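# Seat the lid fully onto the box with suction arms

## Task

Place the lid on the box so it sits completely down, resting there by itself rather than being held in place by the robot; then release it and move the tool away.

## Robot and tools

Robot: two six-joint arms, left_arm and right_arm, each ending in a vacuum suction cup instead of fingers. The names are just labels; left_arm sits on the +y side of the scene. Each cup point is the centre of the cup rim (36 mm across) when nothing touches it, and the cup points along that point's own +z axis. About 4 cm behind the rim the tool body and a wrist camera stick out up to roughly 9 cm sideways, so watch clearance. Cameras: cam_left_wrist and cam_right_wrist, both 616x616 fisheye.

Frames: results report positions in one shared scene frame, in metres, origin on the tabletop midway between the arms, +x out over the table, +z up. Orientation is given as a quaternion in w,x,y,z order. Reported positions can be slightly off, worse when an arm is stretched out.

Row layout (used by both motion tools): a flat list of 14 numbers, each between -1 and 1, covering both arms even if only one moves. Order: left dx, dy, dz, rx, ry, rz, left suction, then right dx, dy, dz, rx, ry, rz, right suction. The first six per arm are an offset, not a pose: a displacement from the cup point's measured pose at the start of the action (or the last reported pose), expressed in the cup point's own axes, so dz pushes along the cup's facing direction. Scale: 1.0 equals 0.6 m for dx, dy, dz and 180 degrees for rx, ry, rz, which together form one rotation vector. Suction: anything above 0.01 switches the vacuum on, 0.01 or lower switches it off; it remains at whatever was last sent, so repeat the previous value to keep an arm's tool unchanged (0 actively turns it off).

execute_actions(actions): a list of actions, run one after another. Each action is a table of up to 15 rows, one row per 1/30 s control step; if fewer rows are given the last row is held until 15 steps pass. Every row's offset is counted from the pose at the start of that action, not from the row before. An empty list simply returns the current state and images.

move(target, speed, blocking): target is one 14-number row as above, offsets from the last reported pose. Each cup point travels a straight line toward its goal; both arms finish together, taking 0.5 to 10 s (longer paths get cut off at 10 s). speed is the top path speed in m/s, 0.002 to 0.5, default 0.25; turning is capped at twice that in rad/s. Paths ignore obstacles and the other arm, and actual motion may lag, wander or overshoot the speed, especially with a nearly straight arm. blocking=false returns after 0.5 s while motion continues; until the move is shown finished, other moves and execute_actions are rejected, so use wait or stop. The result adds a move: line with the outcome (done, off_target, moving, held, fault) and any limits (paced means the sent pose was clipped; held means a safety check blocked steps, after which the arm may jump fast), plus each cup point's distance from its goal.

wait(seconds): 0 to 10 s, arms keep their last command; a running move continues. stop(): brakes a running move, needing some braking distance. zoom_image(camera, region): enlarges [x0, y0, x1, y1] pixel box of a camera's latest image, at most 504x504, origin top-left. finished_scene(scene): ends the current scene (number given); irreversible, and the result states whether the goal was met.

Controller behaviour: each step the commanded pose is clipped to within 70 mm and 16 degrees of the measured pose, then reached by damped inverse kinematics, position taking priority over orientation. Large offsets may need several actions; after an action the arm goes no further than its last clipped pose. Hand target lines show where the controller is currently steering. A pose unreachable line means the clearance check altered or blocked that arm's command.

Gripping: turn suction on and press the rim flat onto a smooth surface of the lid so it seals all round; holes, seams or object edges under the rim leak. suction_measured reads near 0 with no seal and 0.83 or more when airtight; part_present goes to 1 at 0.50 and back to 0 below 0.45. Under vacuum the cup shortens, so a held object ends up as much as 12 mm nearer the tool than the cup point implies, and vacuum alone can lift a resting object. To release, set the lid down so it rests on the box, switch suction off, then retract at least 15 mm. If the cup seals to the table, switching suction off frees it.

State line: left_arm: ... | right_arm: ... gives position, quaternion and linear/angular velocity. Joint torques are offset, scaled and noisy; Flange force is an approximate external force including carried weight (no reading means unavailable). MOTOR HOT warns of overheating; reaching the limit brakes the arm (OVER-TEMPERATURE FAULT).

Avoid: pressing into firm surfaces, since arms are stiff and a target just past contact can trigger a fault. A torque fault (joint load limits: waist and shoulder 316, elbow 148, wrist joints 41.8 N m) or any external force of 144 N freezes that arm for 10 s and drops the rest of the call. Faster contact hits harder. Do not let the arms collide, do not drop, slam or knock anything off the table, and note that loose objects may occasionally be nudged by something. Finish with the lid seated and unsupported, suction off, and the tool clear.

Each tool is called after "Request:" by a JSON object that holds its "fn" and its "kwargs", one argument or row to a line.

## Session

Request:
{"fn": "execute_actions", "kwargs": {
  "actions": []
}}

Scene clock: 0.00 s.
left_arm: end_effector_position=(+0.6918, +0.3461, +0.3616) suction_measured=0.00 part_present=0 end_effector_quat_wxyz=(-0.001, -0.191, +0.982, -0.000) end_effector_velocity=(-0.000, +0.000, +0.000) end_effector_angular_velocity=(+0.000, +0.000, -0.000) | right_arm: end_effector_position=(+0.5954, -0.6678, +0.3632) suction_measured=0.01 part_present=0 end_effector_quat_wxyz=(+0.001, +0.344, +0.939, +0.000) end_effector_velocity=(+0.000, -0.000, +0.000) end_effector_angular_velocity=(-0.002, -0.000, +0.000)
Joint positions: left_arm=[-0.054  0.166  1.622 -0.001  1.355 -0.576] | right_arm=[-0.054  0.166  1.619 -0.     1.354  0.47 ]
Joint velocities: left_arm=[ 0.    -0.    -0.    -0.     0.001  0.   ] | right_arm=[ 0.    -0.    -0.001 -0.001 -0.     0.   ]
Joint torques (N m, as the joint torque sensors report them, + toward a larger angle): no reading
Flange force (N, the push that the arm receives, along the end effector's own x y z axes): no reading
Hand target (left_arm): +0.692, +0.346, +0.362; -0.001, -0.191, +0.982, -0.000
Hand target (right_arm): +0.595, -0.668, +0.363; +0.001, +0.344, +0.939, +0.000

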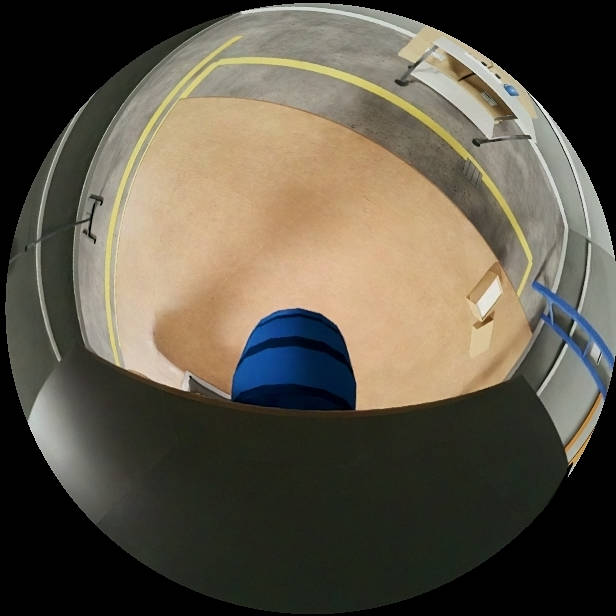

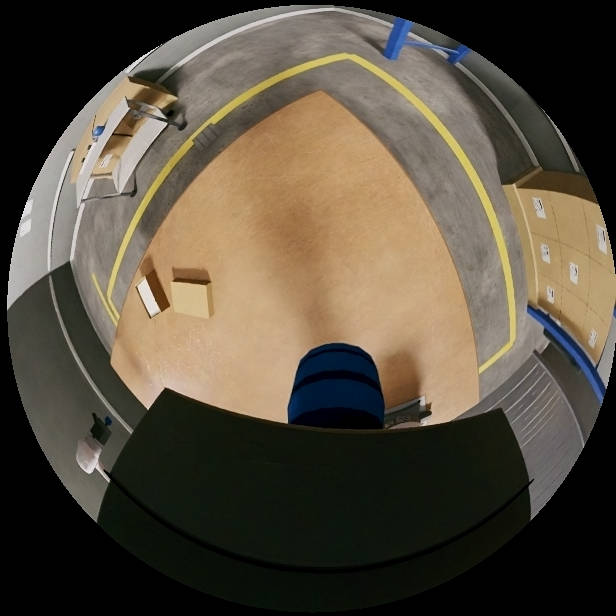

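Request:
{"fn": "move", "kwargs": {
  "target": [0,0,0,0,0,0,0,0.205,0.8,0.2,0,0,-0.223,0],
  "speed": 0.5
}}

Scene clock: 1.83 s.
left_arm: end_effector_position=(+0.6918, +0.3461, +0.3616) suction_measured=0.00 part_present=0 end_effector_quat_wxyz=(-0.001, -0.191, +0.982, -0.000) end_effector_velocity=(+0.000, -0.000, +0.000) end_effector_angular_velocity=(-0.000, -0.000, +0.000) | right_arm: end_effector_position=(+0.8123, -0.2222, +0.2436) suction_measured=0.01 part_present=0 end_effector_quat_wxyz=(+0.001, +0.001, +1.000, +0.000) end_effector_velocity=(-0.000, +0.001, -0.002) end_effector_angular_velocity=(-0.001, +0.002, +0.001)
Joint positions: left_arm=[-0.054  0.166  1.622 -0.001  1.355 -0.576] | right_arm=[ 0.508  0.642  1.152 -0.     1.346  0.332]
Joint velocities: left_arm=[ 0. -0. -0. -0. -0. -0.] | right_arm=[ 0.001  0.002 -0.    -0.     0.    -0.   ]
Joint torques (N m, as the joint torque sensors report them, + toward a larger angle): left_arm=[ -2.78 -54.35 -38.06   4.21   0.07  -0.57] | right_arm=[   1.97 -102.03  -39.81    3.93    0.14    0.13]
Flange force (N, the push that the arm receives, along the end effector's own x y z axes): left_arm=[-2.4 4.6 -2.5] | right_arm=[-1.7 -1.7 1.6]
Hand target (left_arm): +0.692, +0.346, +0.362; -0.001, -0.191, +0.982, -0.000
Hand target (right_arm): +0.812, -0.222, +0.244; +0.001, +0.001, +1.000, +0.000
Off the commanded pose (left_arm): 0.000 m, 0 deg.
Off the commanded pose (right_arm): 0.000 m, 0 deg.
move: done; limits=paced

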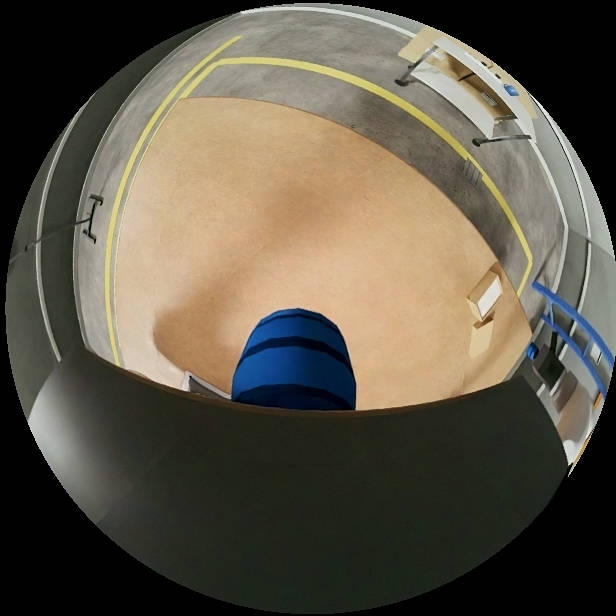

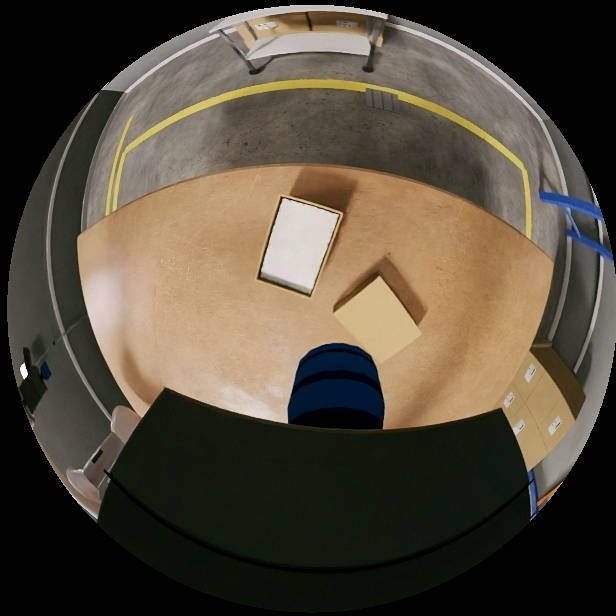

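Request:
{"fn": "move", "kwargs": {
  "target": [0,0,0,0,0,0,0,-0.095,0.077,0.19,0,0,0.095,0],
  "speed": 0.4
}}

Request:
{"fn": "zoom_image", "kwargs": {
  "camera": "cam_right_wrist",
  "region": [210,180,462,432]
}}

Scene clock: 2.97 s.
left_arm: end_effector_position=(+0.6918, +0.3461, +0.3616) suction_measured=0.00 part_present=0 end_effector_quat_wxyz=(-0.001, -0.191, +0.982, -0.000) end_effector_velocity=(-0.000, +0.000, +0.000) end_effector_angular_velocity=(-0.000, -0.000, -0.000) | right_arm: end_effector_position=(+0.8697, -0.1761, +0.1298) suction_measured=0.01 part_present=0 end_effector_quat_wxyz=(+0.001, +0.150, +0.989, +0.001) end_effector_velocity=(-0.001, -0.001, -0.001) end_effector_angular_velocity=(-0.003, +0.004, -0.000)
Joint positions: left_arm=[-0.054  0.166  1.622 -0.001  1.355 -0.576] | right_arm=[ 0.534  0.818  1.052 -0.     1.269  0.655]
Joint velocities: left_arm=[ 0.    -0.001  0.     0.     0.     0.   ] | right_arm=[-0.     0.001 -0.    -0.002  0.004  0.001]
Joint torques (N m, as the joint torque sensors report them, + toward a larger angle): left_arm=[ -1.95 -53.32 -37.55   4.3    0.01  -0.69] | right_arm=[   2.74 -111.1   -39.51    3.84    0.18    0.03]
Flange force (N, the push that the arm receives, along the end effector's own x y z axes): left_arm=[-1.1 4.0 -3.7] | right_arm=[3.7 -6.7 -0.1]
Hand target (left_arm): +0.692, +0.346, +0.362; -0.001, -0.191, +0.982, -0.000
Hand target (right_arm): +0.870, -0.176, +0.130; +0.001, +0.150, +0.989, +0.001
Off the commanded pose (left_arm): 0.000 m, 0 deg.
Off the commanded pose (right_arm): 0.000 m, 0 deg.
move: done

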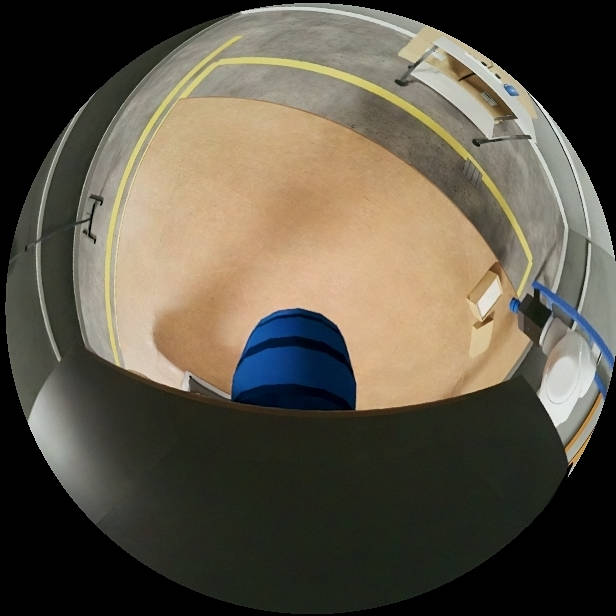

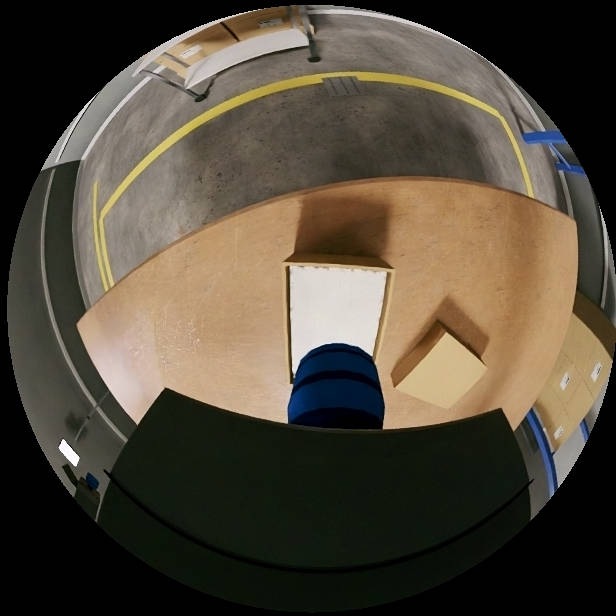

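Region (210, 180, 462, 432) of cam_right_wrist's 616x616 image, scaled by 2.000, with more detail than that image has.

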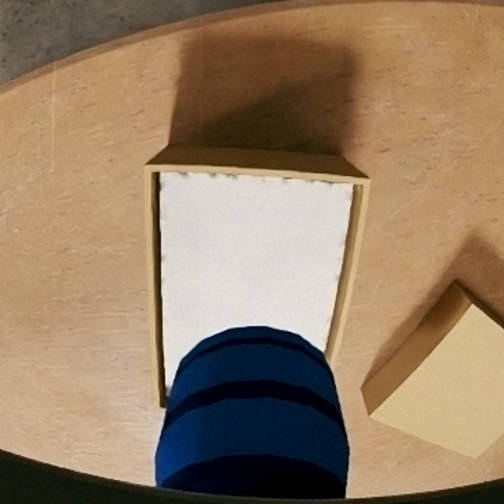

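Request:
{"fn": "move", "kwargs": {
  "target": [0,0,0,0,0,0,0,0.119,-0.234,0.036,0,0,-0.3,0],
  "speed": 0.5
}}

Request:
{"fn": "zoom_image", "kwargs": {
  "camera": "cam_right_wrist",
  "region": [210,180,462,432]
}}

Scene clock: 4.83 s.
left_arm: end_effector_position=(+0.6918, +0.3461, +0.3616) suction_measured=0.00 part_present=0 end_effector_quat_wxyz=(-0.001, -0.191, +0.982, -0.000) end_effector_velocity=(+0.000, -0.000, -0.000) end_effector_angular_velocity=(+0.000, +0.000, -0.000) | right_arm: end_effector_position=(+0.7600, -0.2889, +0.1079) suction_measured=0.01 part_present=0 end_effector_quat_wxyz=(+0.001, -0.315, +0.949, -0.000) end_effector_velocity=(-0.000, -0.001, +0.000) end_effector_angular_velocity=(+0.001, -0.001, +0.001)
Joint positions: left_arm=[-0.054  0.166  1.622 -0.001  1.355 -0.576] | right_arm=[ 0.454  0.61   1.466 -0.     1.063 -0.367]
Joint velocities: left_arm=[-0.     0.001  0.    -0.    -0.    -0.   ] | right_arm=[-0.001 -0.001  0.002  0.001 -0.001 -0.003]
Joint torques (N m, as the joint torque sensors report them, + toward a larger angle): left_arm=[ -4.45 -54.78 -37.8    4.53  -0.28  -0.57] | right_arm=[  2.56 -91.38 -36.19   3.3    0.02   0.01]
Flange force (N, the push that the arm receives, along the end effector's own x y z axes): left_arm=[-5.2 5.7 -3.0] | right_arm=[6.6 -1.1 -1.4]
Hand target (left_arm): +0.692, +0.346, +0.362; -0.001, -0.191, +0.982, -0.000
Hand target (right_arm): +0.760, -0.289, +0.108; +0.001, -0.315, +0.949, -0.000
Off the commanded pose (left_arm): 0.000 m, 0 deg.
Off the commanded pose (right_arm): 0.000 m, 0 deg.
move: done

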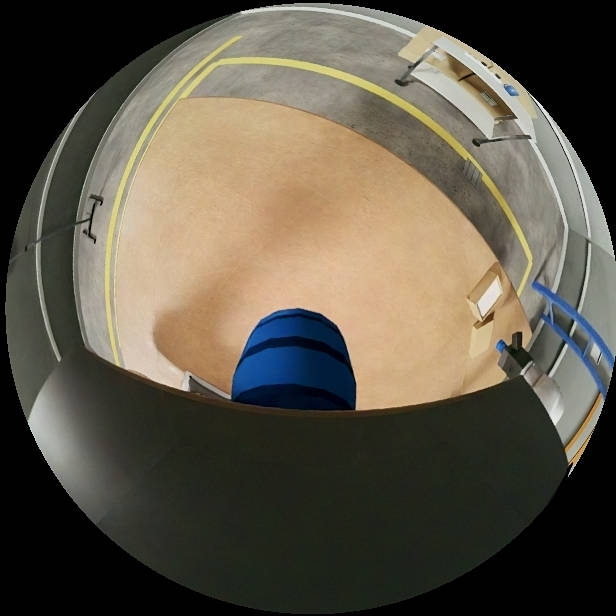

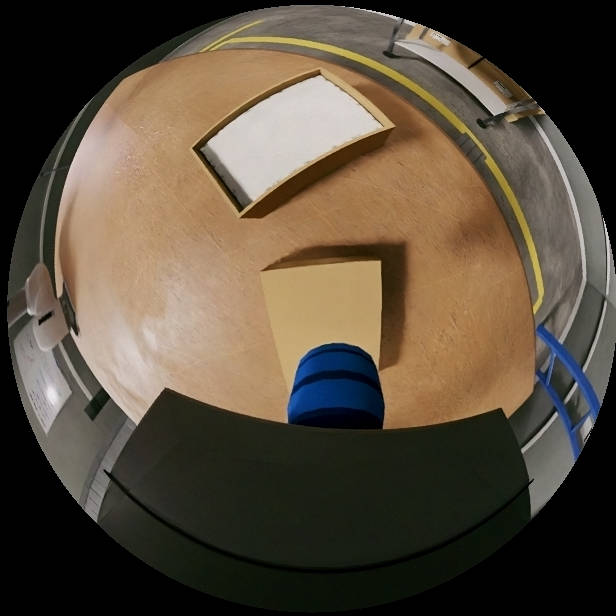

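Region (210, 180, 462, 432) of cam_right_wrist's 616x616 image, scaled by 2.000, with more detail than that image has.

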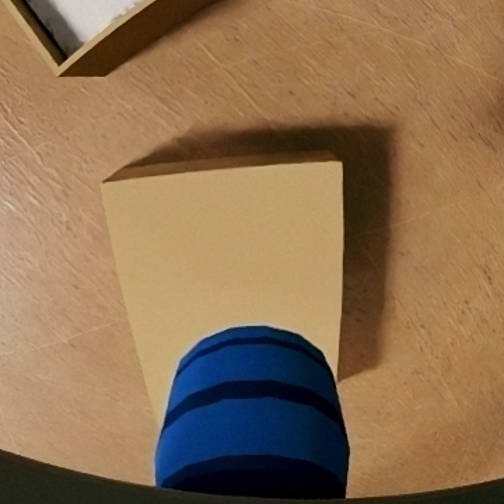

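Request:
{"fn": "move", "kwargs": {
  "target": [0,0,0,0,0,0,0,0.008,0.011,0,0,0,-0.045,0]
}}

Request:
{"fn": "zoom_image", "kwargs": {
  "camera": "cam_right_wrist",
  "region": [210,180,462,432]
}}

Request:
{"fn": "move", "kwargs": {
  "target": [0,0,0,0,0,0,0,0.03,-0.01,0.115,0,0,0,1],
  "speed": 0.1
}}

Request:
{"fn": "move", "kwargs": {
  "target": [0,0,0,0,0,0,0,0,0,0.016,0,0,0,1],
  "speed": 0.03
}}

Scene clock: 6.00 s.
left_arm: end_effector_position=(+0.6918, +0.3461, +0.3616) suction_measured=0.00 part_present=0 end_effector_quat_wxyz=(-0.001, -0.191, +0.982, -0.000) end_effector_velocity=(-0.000, +0.000, +0.000) end_effector_angular_velocity=(-0.000, -0.000, -0.000) | right_arm: end_effector_position=(+0.7522, -0.2865, +0.1079) suction_measured=0.01 part_present=0 end_effector_quat_wxyz=(+0.001, -0.382, +0.924, -0.000) end_effector_velocity=(-0.000, +0.000, -0.000) end_effector_angular_velocity=(+0.001, +0.000, +0.001)
Joint positions: left_arm=[-0.054  0.166  1.622 -0.001  1.355 -0.576] | right_arm=[ 0.459  0.601  1.482 -0.     1.056 -0.503]
Joint velocities: left_arm=[ 0. -0.  0. -0.  0.  0.] | right_arm=[-0.     0.     0.001  0.001 -0.001 -0.002]
Joint torques (N m, as the joint torque sensors report them, + toward a larger angle): left_arm=[ -4.87 -54.59 -37.7    4.39  -0.16  -0.55] | right_arm=[  2.33 -91.27 -35.34   3.65   0.04   0.25]
Flange force (N, the push that the arm receives, along the end effector's own x y z axes): left_arm=[-5.0 6.7 -3.4] | right_arm=[3.9 -1.6 -1.2]
Hand target (left_arm): +0.692, +0.346, +0.362; -0.001, -0.191, +0.982, -0.000
Hand target (right_arm): +0.752, -0.287, +0.108; +0.001, -0.382, +0.924, -0.000
Off the commanded pose (left_arm): 0.000 m, 0 deg.
Off the commanded pose (right_arm): 0.000 m, 0 deg.
move: done

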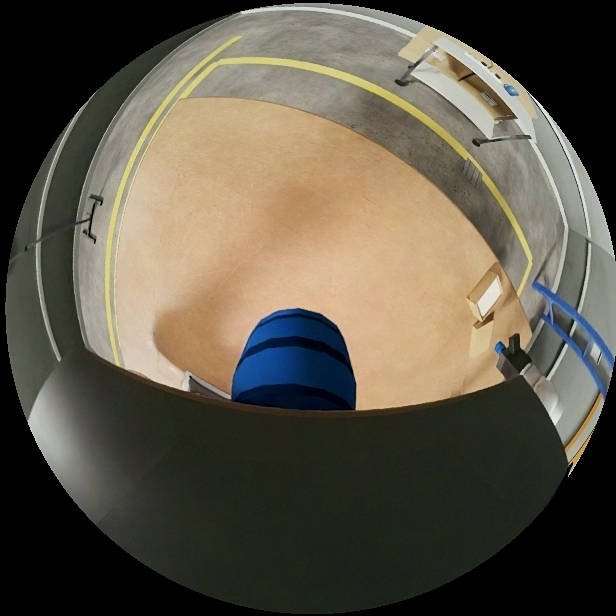

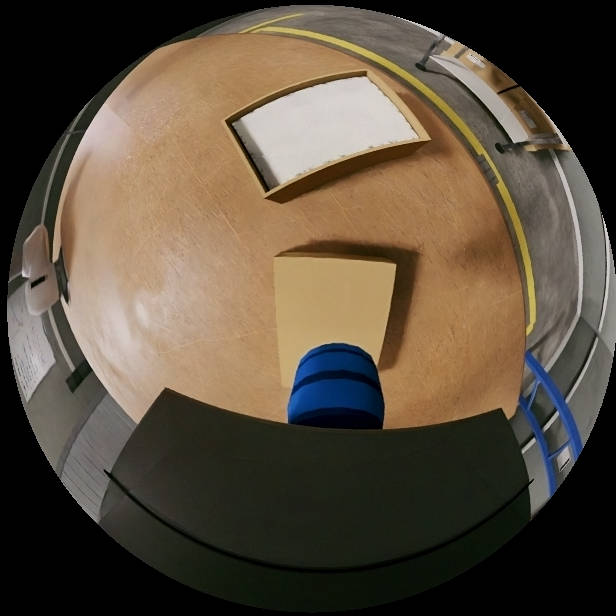

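Region (210, 180, 462, 432) of cam_right_wrist's 616x616 image, scaled by 2.000, with more detail than that image has.

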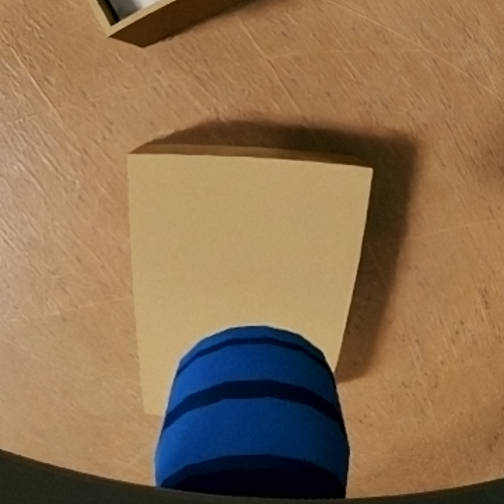

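Scene clock: 7.03 s.
left_arm: end_effector_position=(+0.6918, +0.3461, +0.3616) suction_measured=0.00 part_present=0 end_effector_quat_wxyz=(-0.001, -0.191, +0.982, -0.000) end_effector_velocity=(-0.000, -0.000, -0.000) end_effector_angular_velocity=(-0.000, -0.000, -0.000) | right_arm: end_effector_position=(+0.7438, -0.3034, +0.0389) suction_measured=0.01 part_present=0 end_effector_quat_wxyz=(+0.001, -0.382, +0.924, -0.000) end_effector_velocity=(-0.001, -0.000, -0.002) end_effector_angular_velocity=(-0.000, +0.001, +0.000)
Joint positions: left_arm=[-0.054  0.166  1.622 -0.001  1.355 -0.576] | right_arm=[ 0.442  0.643  1.554 -0.     0.942 -0.52 ]
Joint velocities: left_arm=[-0. -0.  0. -0. -0. -0.] | right_arm=[-0.     0.001  0.002 -0.    -0.002 -0.   ]
Joint torques (N m, as the joint torque sensors report them, + toward a larger angle): left_arm=[ -3.22 -55.04 -38.33   4.22  -0.24  -0.52] | right_arm=[  2.41 -91.91 -32.81   3.31   0.24   0.17]
Flange force (N, the push that the arm receives, along the end effector's own x y z axes): left_arm=[-3.3 4.7 -2.4] | right_arm=[4.4 -1.2 -1.5]
Hand target (left_arm): +0.692, +0.346, +0.362; -0.001, -0.191, +0.982, -0.000
Hand target (right_arm): +0.744, -0.303, +0.039; +0.001, -0.382, +0.924, -0.000
Off the commanded pose (left_arm): 0.000 m, 0 deg.
Off the commanded pose (right_arm): 0.000 m, 0 deg.
move: done

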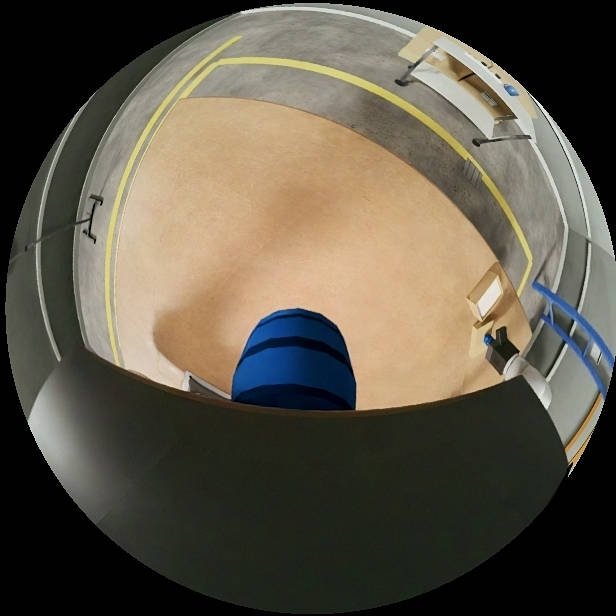

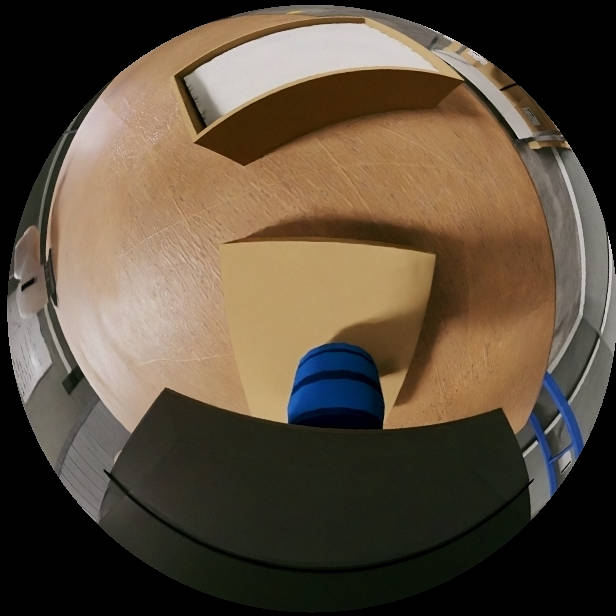

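Scene clock: 7.73 s.
left_arm: end_effector_position=(+0.6918, +0.3461, +0.3616) suction_measured=0.00 part_present=0 end_effector_quat_wxyz=(-0.001, -0.191, +0.982, -0.000) end_effector_velocity=(-0.000, +0.000, +0.000) end_effector_angular_velocity=(+0.000, -0.000, -0.000) | right_arm: end_effector_position=(+0.7438, -0.3034, +0.0293) suction_measured=0.78 part_present=1 end_effector_quat_wxyz=(+0.001, -0.382, +0.924, -0.000) end_effector_velocity=(-0.000, -0.000, -0.001) end_effector_angular_velocity=(-0.000, +0.001, -0.000)
Joint positions: left_arm=[-0.054  0.166  1.622 -0.001  1.355 -0.576] | right_arm=[ 0.442  0.652  1.559 -0.     0.928 -0.52 ]
Joint velocities: left_arm=[-0.    -0.001  0.     0.     0.     0.   ] | right_arm=[-0.     0.001  0.     0.     0.001  0.   ]
Joint torques (N m, as the joint torque sensors report them, + toward a larger angle): left_arm=[ -2.48 -54.54 -38.06   4.38  -0.02  -0.58] | right_arm=[  1.78 -92.56 -32.74   3.3    0.11   0.2 ]
Flange force (N, the push that the arm receives, along the end effector's own x y z axes): left_arm=[-2.3 4.1 -2.7] | right_arm=[4.2 -0.5 -1.5]
Hand target (left_arm): +0.692, +0.346, +0.362; -0.001, -0.191, +0.982, -0.000
Hand target (right_arm): +0.744, -0.303, +0.029; +0.001, -0.382, +0.924, -0.000
Off the commanded pose (left_arm): 0.000 m, 0 deg.
Off the commanded pose (right_arm): 0.000 m, 0 deg.
move: done

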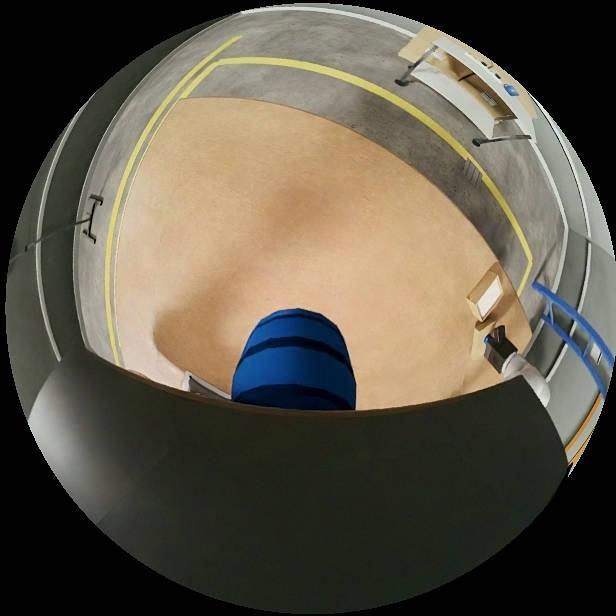

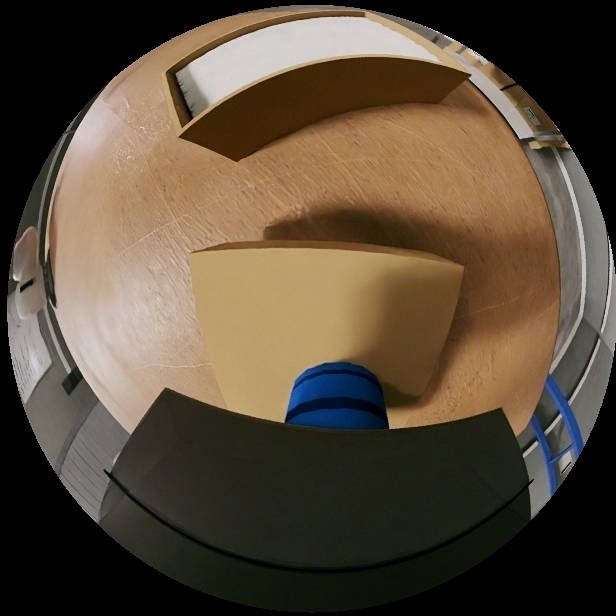

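Request:
{"fn": "move", "kwargs": {
  "target": [0,0,0,0,0,0,0,0,0,-0.11,0,0,0,1]
}}

Request:
{"fn": "move", "kwargs": {
  "target": [0,0,0,0,0,0,0,-0.271,0.022,0,0,0,0.345,1],
  "speed": 0.4
}}

Request:
{"fn": "move", "kwargs": {
  "target": [0,0,0,0,0,0,0,0,0,0.045,0,0,0,1],
  "speed": 0.03
}}

Scene clock: 9.03 s.
left_arm: end_effector_position=(+0.6918, +0.3461, +0.3616) suction_measured=0.00 part_present=0 end_effector_quat_wxyz=(-0.001, -0.191, +0.982, -0.000) end_effector_velocity=(+0.000, +0.000, +0.000) end_effector_angular_velocity=(-0.000, -0.002, +0.000) | right_arm: end_effector_position=(+0.7437, -0.3035, +0.0953) suction_measured=0.98 part_present=1 end_effector_quat_wxyz=(+0.001, -0.382, +0.924, -0.000) end_effector_velocity=(-0.000, -0.000, -0.000) end_effector_angular_velocity=(+0.000, +0.001, -0.001)
Joint positions: left_arm=[-0.054  0.166  1.622 -0.001  1.355 -0.576] | right_arm=[ 0.442  0.593  1.522 -0.     1.024 -0.52 ]
Joint velocities: left_arm=[ 0.    -0.    -0.    -0.    -0.001 -0.   ] | right_arm=[-0.    -0.     0.     0.001  0.     0.   ]
Joint torques (N m, as the joint torque sensors report them, + toward a larger angle): left_arm=[ -4.12 -53.04 -37.6    4.4   -0.21  -0.42] | right_arm=[  3.02 -90.23 -34.99   3.55   0.15   0.2 ]
Flange force (N, the push that the arm receives, along the end effector's own x y z axes): left_arm=[-2.4 6.7 -4.1] | right_arm=[4.5 -2.2 -0.3]
Hand target (left_arm): +0.692, +0.346, +0.362; -0.001, -0.191, +0.982, -0.000
Hand target (right_arm): +0.744, -0.303, +0.095; +0.001, -0.382, +0.924, -0.000
Off the commanded pose (left_arm): 0.000 m, 0 deg.
Off the commanded pose (right_arm): 0.000 m, 0 deg.
move: done

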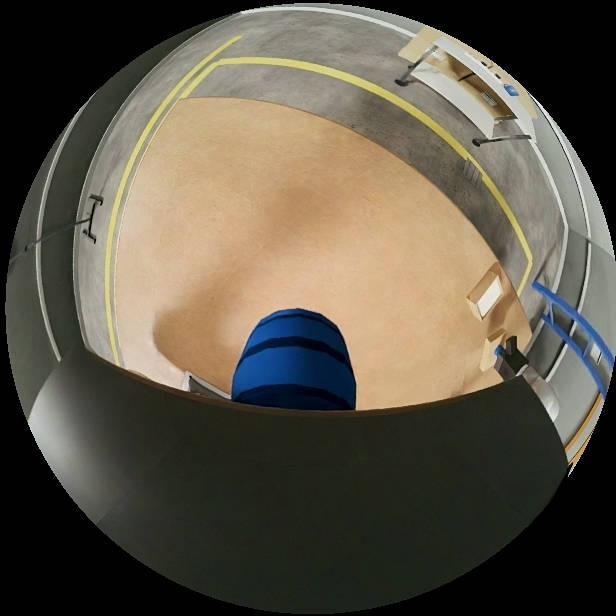

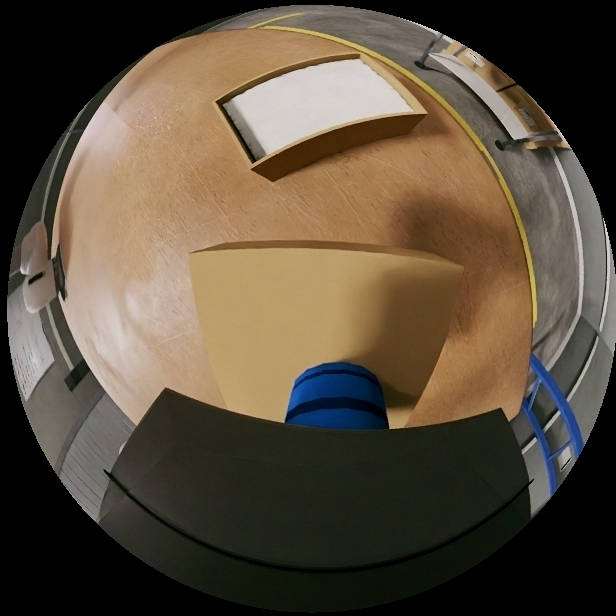

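Scene clock: 10.83 s.
left_arm: end_effector_position=(+0.6918, +0.3461, +0.3616) suction_measured=0.00 part_present=0 end_effector_quat_wxyz=(-0.001, -0.191, +0.982, -0.000) end_effector_velocity=(-0.000, +0.000, -0.001) end_effector_angular_velocity=(+0.000, +0.002, +0.000) | right_arm: end_effector_position=(+0.8496, -0.1795, +0.0956) suction_measured=0.98 part_present=1 end_effector_quat_wxyz=(+0.001, +0.150, +0.989, +0.001) end_effector_velocity=(-0.001, -0.000, -0.001) end_effector_angular_velocity=(-0.000, +0.003, -0.003)
Joint positions: left_arm=[-0.054  0.166  1.622 -0.001  1.355 -0.576] | right_arm=[ 0.538  0.804  1.142 -0.     1.193  0.659]
Joint velocities: left_arm=[ 0.     0.001  0.     0.     0.001 -0.   ] | right_arm=[-0.     0.001 -0.     0.001  0.002  0.002]
Joint torques (N m, as the joint torque sensors report them, + toward a larger angle): left_arm=[ -1.53 -53.4  -37.54   4.34   0.15  -0.61] | right_arm=[   2.06 -107.33  -37.21    3.95   -0.09   -0.25]
Flange force (N, the push that the arm receives, along the end effector's own x y z axes): left_arm=[-1.2 3.0 -3.2] | right_arm=[2.7 -5.0 -2.9]
Hand target (left_arm): +0.692, +0.346, +0.362; -0.001, -0.191, +0.982, -0.000
Hand target (right_arm): +0.850, -0.179, +0.096; +0.001, +0.150, +0.989, +0.001
Off the commanded pose (left_arm): 0.000 m, 0 deg.
Off the commanded pose (right_arm): 0.000 m, 0 deg.
move: done

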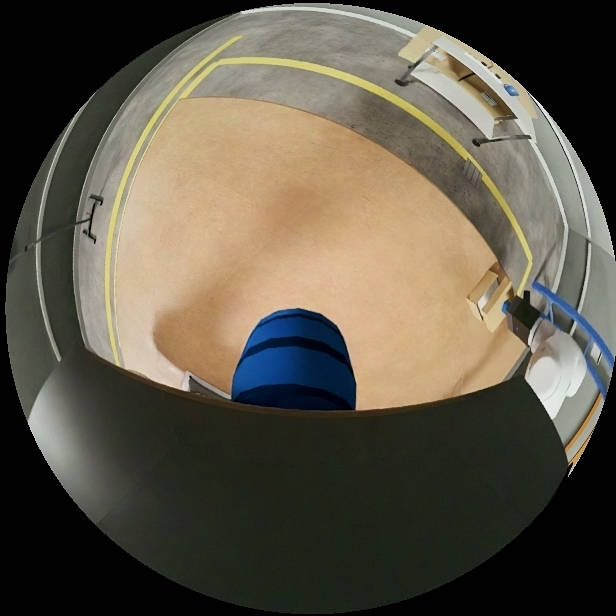

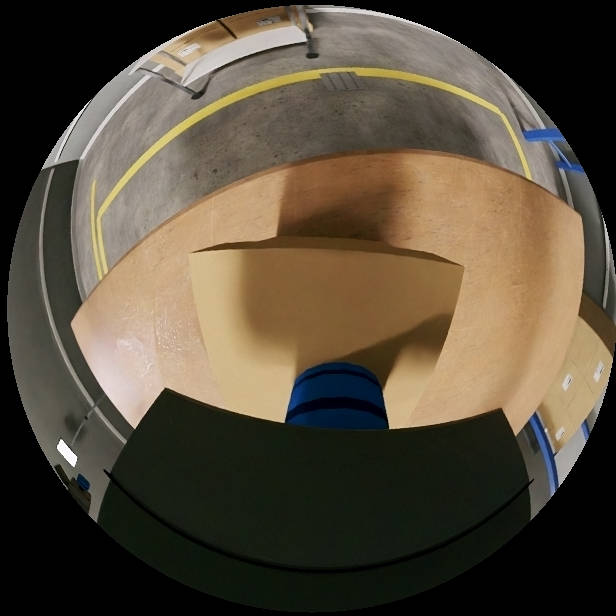

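Scene clock: 12.00 s.
left_arm: end_effector_position=(+0.6918, +0.3461, +0.3616) suction_measured=0.00 part_present=0 end_effector_quat_wxyz=(-0.001, -0.191, +0.982, -0.000) end_effector_velocity=(+0.001, +0.000, -0.000) end_effector_angular_velocity=(-0.000, -0.000, +0.000) | right_arm: end_effector_position=(+0.8497, -0.1795, +0.0686) suction_measured=0.98 part_present=1 end_effector_quat_wxyz=(+0.001, +0.150, +0.989, +0.001) end_effector_velocity=(-0.000, -0.000, -0.000) end_effector_angular_velocity=(-0.001, +0.001, -0.000)
Joint positions: left_arm=[-0.054  0.166  1.622 -0.001  1.355 -0.576] | right_arm=[ 0.538  0.823  1.159 -0.     1.157  0.659]
Joint velocities: left_arm=[ 0.     0.001 -0.    -0.    -0.001 -0.   ] | right_arm=[-0.     0.    -0.    -0.     0.001  0.   ]
Joint torques (N m, as the joint torque sensors report them, + toward a larger angle): left_arm=[ -3.33 -54.99 -38.5    4.49   0.02  -0.61] | right_arm=[   2.87 -110.45  -37.45    3.75    0.06    0.21]
Flange force (N, the push that the arm receives, along the end effector's own x y z axes): left_arm=[-3.3 5.1 -1.6] | right_arm=[0.9 -4.9 -0.5]
Hand target (left_arm): +0.692, +0.346, +0.362; -0.001, -0.191, +0.982, -0.000
Hand target (right_arm): +0.850, -0.179, +0.069; +0.001, +0.150, +0.989, +0.001
Off the commanded pose (left_arm): 0.000 m, 0 deg.
Off the commanded pose (right_arm): 0.000 m, 0 deg.
move: done

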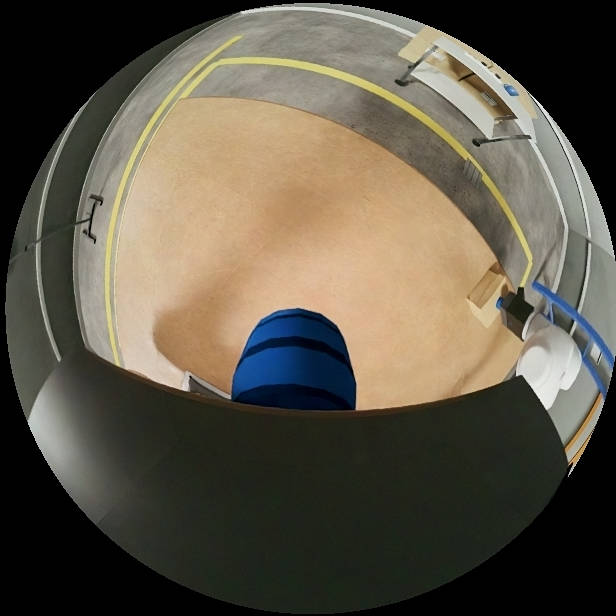

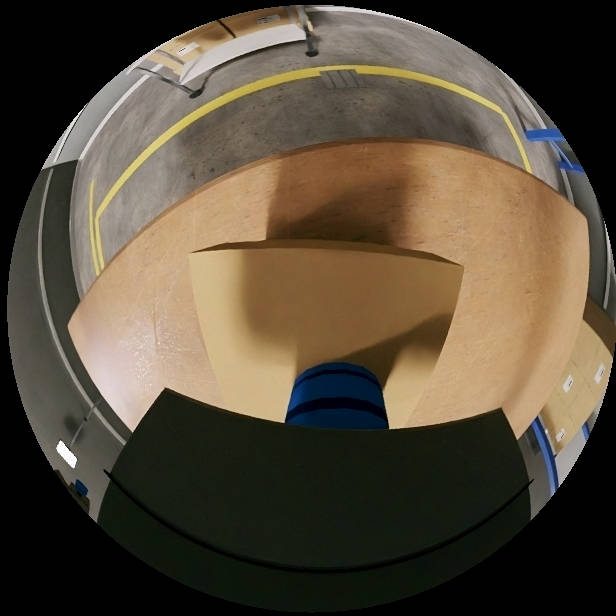

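Request:
{"fn": "move", "kwargs": {
  "target": [0,0,0,0,0,0,0,0,0,0.012,0,0,0,1],
  "speed": 0.03
}}

Scene clock: 12.97 s.
left_arm: end_effector_position=(+0.6918, +0.3461, +0.3616) suction_measured=0.00 part_present=0 end_effector_quat_wxyz=(-0.001, -0.191, +0.982, -0.000) end_effector_velocity=(+0.000, -0.000, +0.000) end_effector_angular_velocity=(-0.000, -0.001, -0.000) | right_arm: end_effector_position=(+0.8497, -0.1795, +0.0614) suction_measured=0.98 part_present=1 end_effector_quat_wxyz=(+0.001, +0.150, +0.989, +0.001) end_effector_velocity=(-0.001, -0.000, -0.001) end_effector_angular_velocity=(-0.002, +0.001, +0.001)
Joint positions: left_arm=[-0.054  0.166  1.622 -0.001  1.355 -0.576] | right_arm=[ 0.538  0.828  1.164 -0.     1.147  0.659]
Joint velocities: left_arm=[-0. -0. -0.  0. -0.  0.] | right_arm=[ 0.     0.001  0.001 -0.001  0.     0.   ]
Joint torques (N m, as the joint torque sensors report them, + toward a larger angle): left_arm=[ -3.11 -53.91 -38.14   4.36  -0.06  -0.7 ] | right_arm=[   2.75 -109.43  -37.11    3.82   -0.03    0.23]
Flange force (N, the push that the arm receives, along the end effector's own x y z axes): left_arm=[-1.9 5.6 -2.9] | right_arm=[2.2 -5.5 -1.9]
Hand target (left_arm): +0.692, +0.346, +0.362; -0.001, -0.191, +0.982, -0.000
Hand target (right_arm): +0.850, -0.179, +0.061; +0.001, +0.150, +0.989, +0.001
Off the commanded pose (left_arm): 0.000 m, 0 deg.
Off the commanded pose (right_arm): 0.000 m, 0 deg.
move: done

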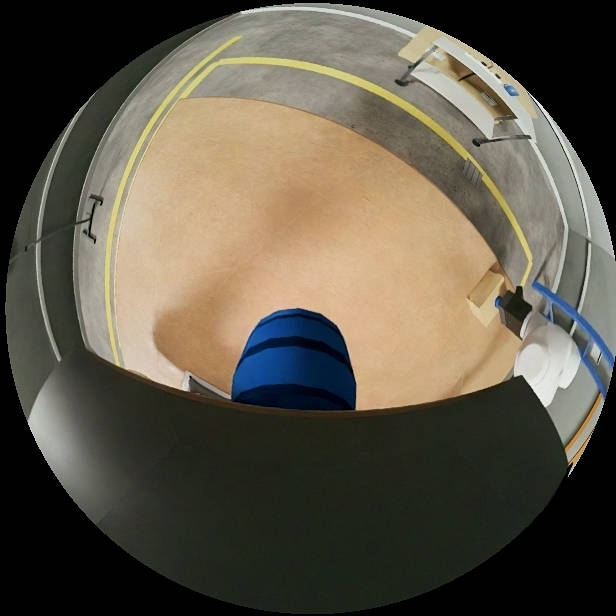

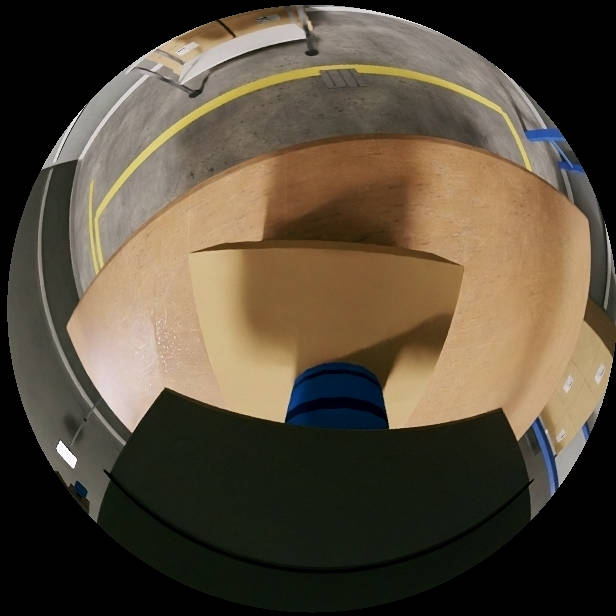

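Request:
{"fn": "move", "kwargs": {
  "target": [0,0,0,0,0,0,0,0,0,0.023,0,0,0,1],
  "speed": 0.03
}}

Request:
{"fn": "execute_actions", "kwargs": {
  "actions": [
    [[0,0,0,0,0,0,0,0,0,0,0,0,0,0]]
  ]
}}

Request:
{"fn": "move", "kwargs": {
  "target": [0,0,0,0,0,0,0,0,0,-0.3,0,0,0,0],
  "speed": 0.4
}}

Scene clock: 14.03 s.
left_arm: end_effector_position=(+0.6918, +0.3461, +0.3616) suction_measured=0.00 part_present=0 end_effector_quat_wxyz=(-0.001, -0.191, +0.982, -0.000) end_effector_velocity=(-0.000, +0.000, +0.000) end_effector_angular_velocity=(+0.000, -0.000, -0.000) | right_arm: end_effector_position=(+0.8497, -0.1795, +0.0477) suction_measured=0.98 part_present=1 end_effector_quat_wxyz=(+0.001, +0.150, +0.989, +0.001) end_effector_velocity=(-0.000, +0.000, +0.000) end_effector_angular_velocity=(+0.001, -0.000, +0.000)
Joint positions: left_arm=[-0.054  0.166  1.622 -0.001  1.355 -0.576] | right_arm=[ 0.538  0.838  1.172 -0.     1.129  0.659]
Joint velocities: left_arm=[ 0. -0.  0.  0. -0.  0.] | right_arm=[ 0.    -0.001  0.     0.    -0.    -0.   ]
Joint torques (N m, as the joint torque sensors report them, + toward a larger angle): left_arm=[ -2.41 -53.99 -37.98   4.66   0.04  -0.57] | right_arm=[   3.04 -111.74  -37.13    3.68   -0.11    0.24]
Flange force (N, the push that the arm receives, along the end effector's own x y z axes): left_arm=[-1.9 4.2 -2.7] | right_arm=[0.3 -4.5 -0.8]
Hand target (left_arm): +0.692, +0.346, +0.362; -0.001, -0.191, +0.982, -0.000
Hand target (right_arm): +0.850, -0.179, +0.048; +0.001, +0.150, +0.989, +0.001
Off the commanded pose (left_arm): 0.000 m, 0 deg.
Off the commanded pose (right_arm): 0.000 m, 0 deg.
move: done

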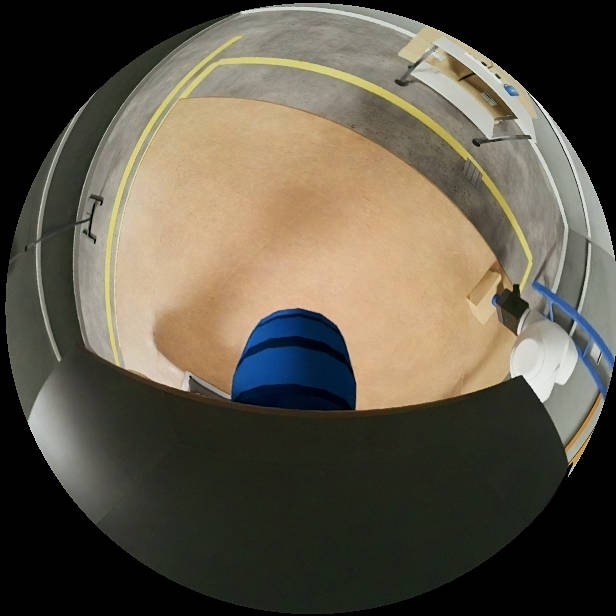

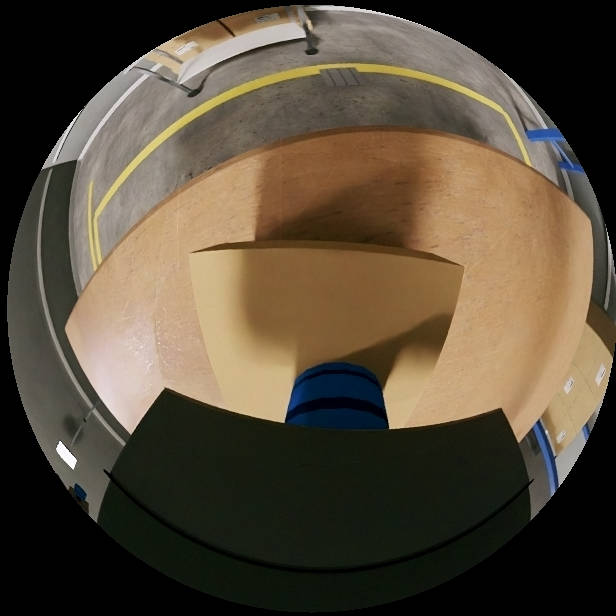

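Scene clock: 14.53 s.
left_arm: end_effector_position=(+0.6918, +0.3461, +0.3616) suction_measured=0.00 part_present=0 end_effector_quat_wxyz=(-0.001, -0.191, +0.982, -0.000) end_effector_velocity=(+0.001, -0.000, -0.001) end_effector_angular_velocity=(+0.000, +0.002, -0.000) | right_arm: end_effector_position=(+0.8497, -0.1795, +0.0476) suction_measured=0.01 part_present=0 end_effector_quat_wxyz=(+0.001, +0.150, +0.989, +0.001) end_effector_velocity=(+0.000, -0.001, -0.001) end_effector_angular_velocity=(-0.000, -0.000, -0.000)
Joint positions: left_arm=[-0.054  0.166  1.622 -0.001  1.355 -0.576] | right_arm=[ 0.538  0.838  1.172 -0.     1.129  0.659]
Joint velocities: left_arm=[-0.     0.002 -0.    -0.    -0.    -0.   ] | right_arm=[-0.001  0.     0.    -0.    -0.001  0.   ]
Joint torques (N m, as the joint torque sensors report them, + toward a larger angle): left_arm=[ -3.34 -54.34 -38.09   4.56  -0.27  -0.55] | right_arm=[   2.77 -102.55  -32.34    3.64   -0.03    0.11]
Flange force (N, the push that the arm receives, along the end effector's own x y z axes): left_arm=[-3.3 4.8 -2.7] | right_arm=[0.2 -4.3 -9.6]
Hand target (left_arm): +0.692, +0.346, +0.362; -0.001, -0.191, +0.982, -0.000
Hand target (right_arm): +0.850, -0.179, +0.048; +0.001, +0.150, +0.989, +0.001
Off the commanded pose (left_arm): 0.000 m, 0 deg.
Off the commanded pose (right_arm): 0.000 m, 0 deg.

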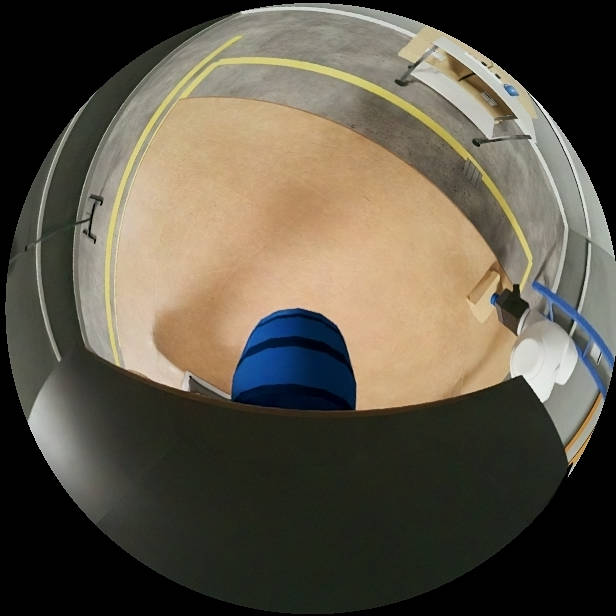

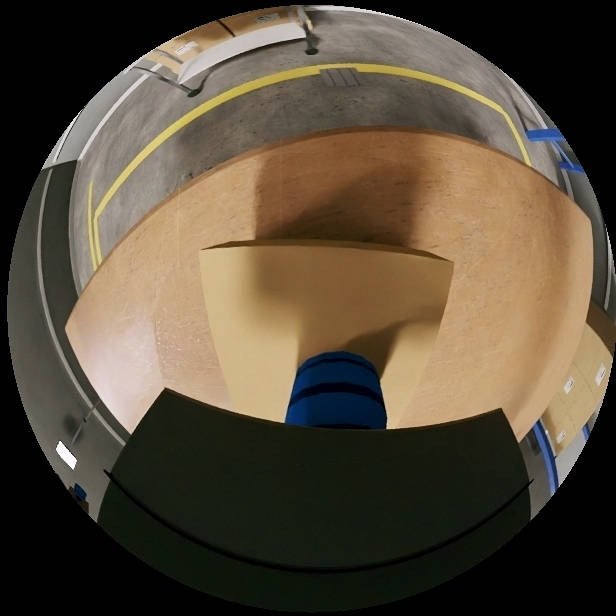

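Scene clock: 15.47 s.
left_arm: end_effector_position=(+0.6918, +0.3461, +0.3616) suction_measured=0.00 part_present=0 end_effector_quat_wxyz=(-0.001, -0.191, +0.982, -0.000) end_effector_velocity=(-0.000, +0.000, +0.000) end_effector_angular_velocity=(+0.000, +0.000, -0.000) | right_arm: end_effector_position=(+0.8493, -0.1796, +0.2276) suction_measured=0.01 part_present=0 end_effector_quat_wxyz=(+0.001, +0.150, +0.989, +0.001) end_effector_velocity=(+0.000, -0.000, +0.001) end_effector_angular_velocity=(+0.000, -0.001, -0.000)
Joint positions: left_arm=[-0.054  0.166  1.622 -0.001  1.355 -0.576] | right_arm=[ 0.538  0.737  1.017 -0.     1.385  0.659]
Joint velocities: left_arm=[-0.    -0.001  0.     0.     0.001  0.   ] | right_arm=[-0.    -0.    -0.001 -0.     0.001  0.   ]
Joint torques (N m, as the joint torque sensors report them, + toward a larger angle): left_arm=[ -2.71 -53.9  -37.74   4.15  -0.12  -0.54] | right_arm=[   2.19 -106.81  -40.69    4.01    0.08    0.18]
Flange force (N, the push that the arm receives, along the end effector's own x y z axes): left_arm=[-2.0 4.7 -3.7] | right_arm=[3.3 -6.1 0.7]
Hand target (left_arm): +0.692, +0.346, +0.362; -0.001, -0.191, +0.982, -0.000
Hand target (right_arm): +0.849, -0.180, +0.228; +0.001, +0.150, +0.989, +0.001
Off the commanded pose (left_arm): 0.000 m, 0 deg.
Off the commanded pose (right_arm): 0.000 m, 0 deg.
move: done

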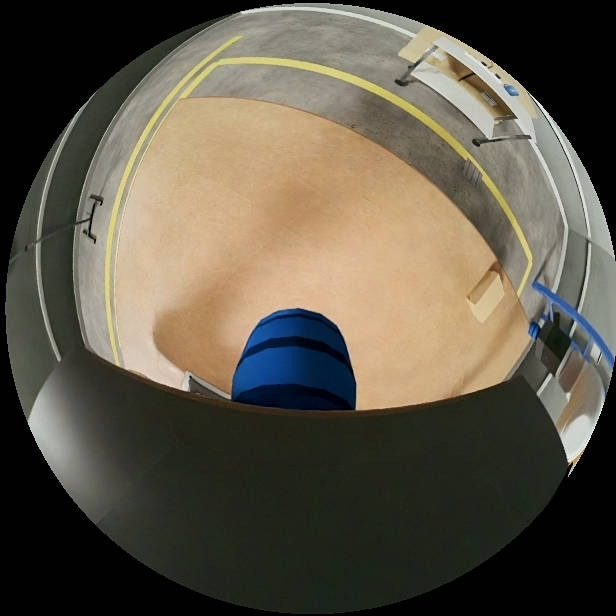

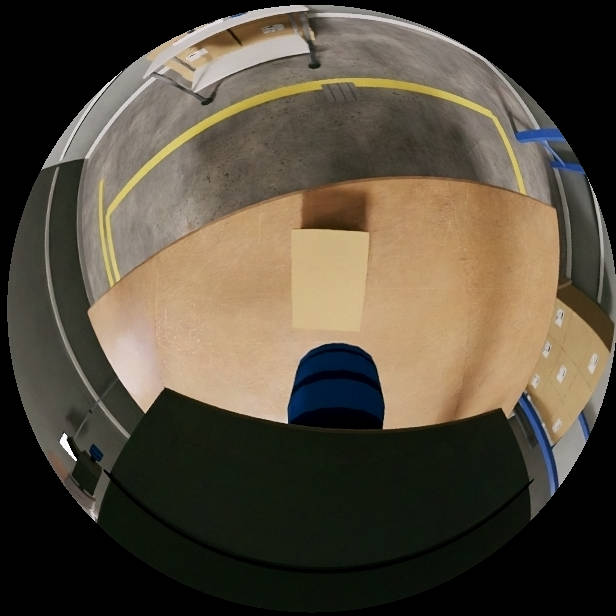

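Request:
{"fn": "finished_scene", "kwargs": {
  "scene": 2
}}

The scene is finished: the task was done.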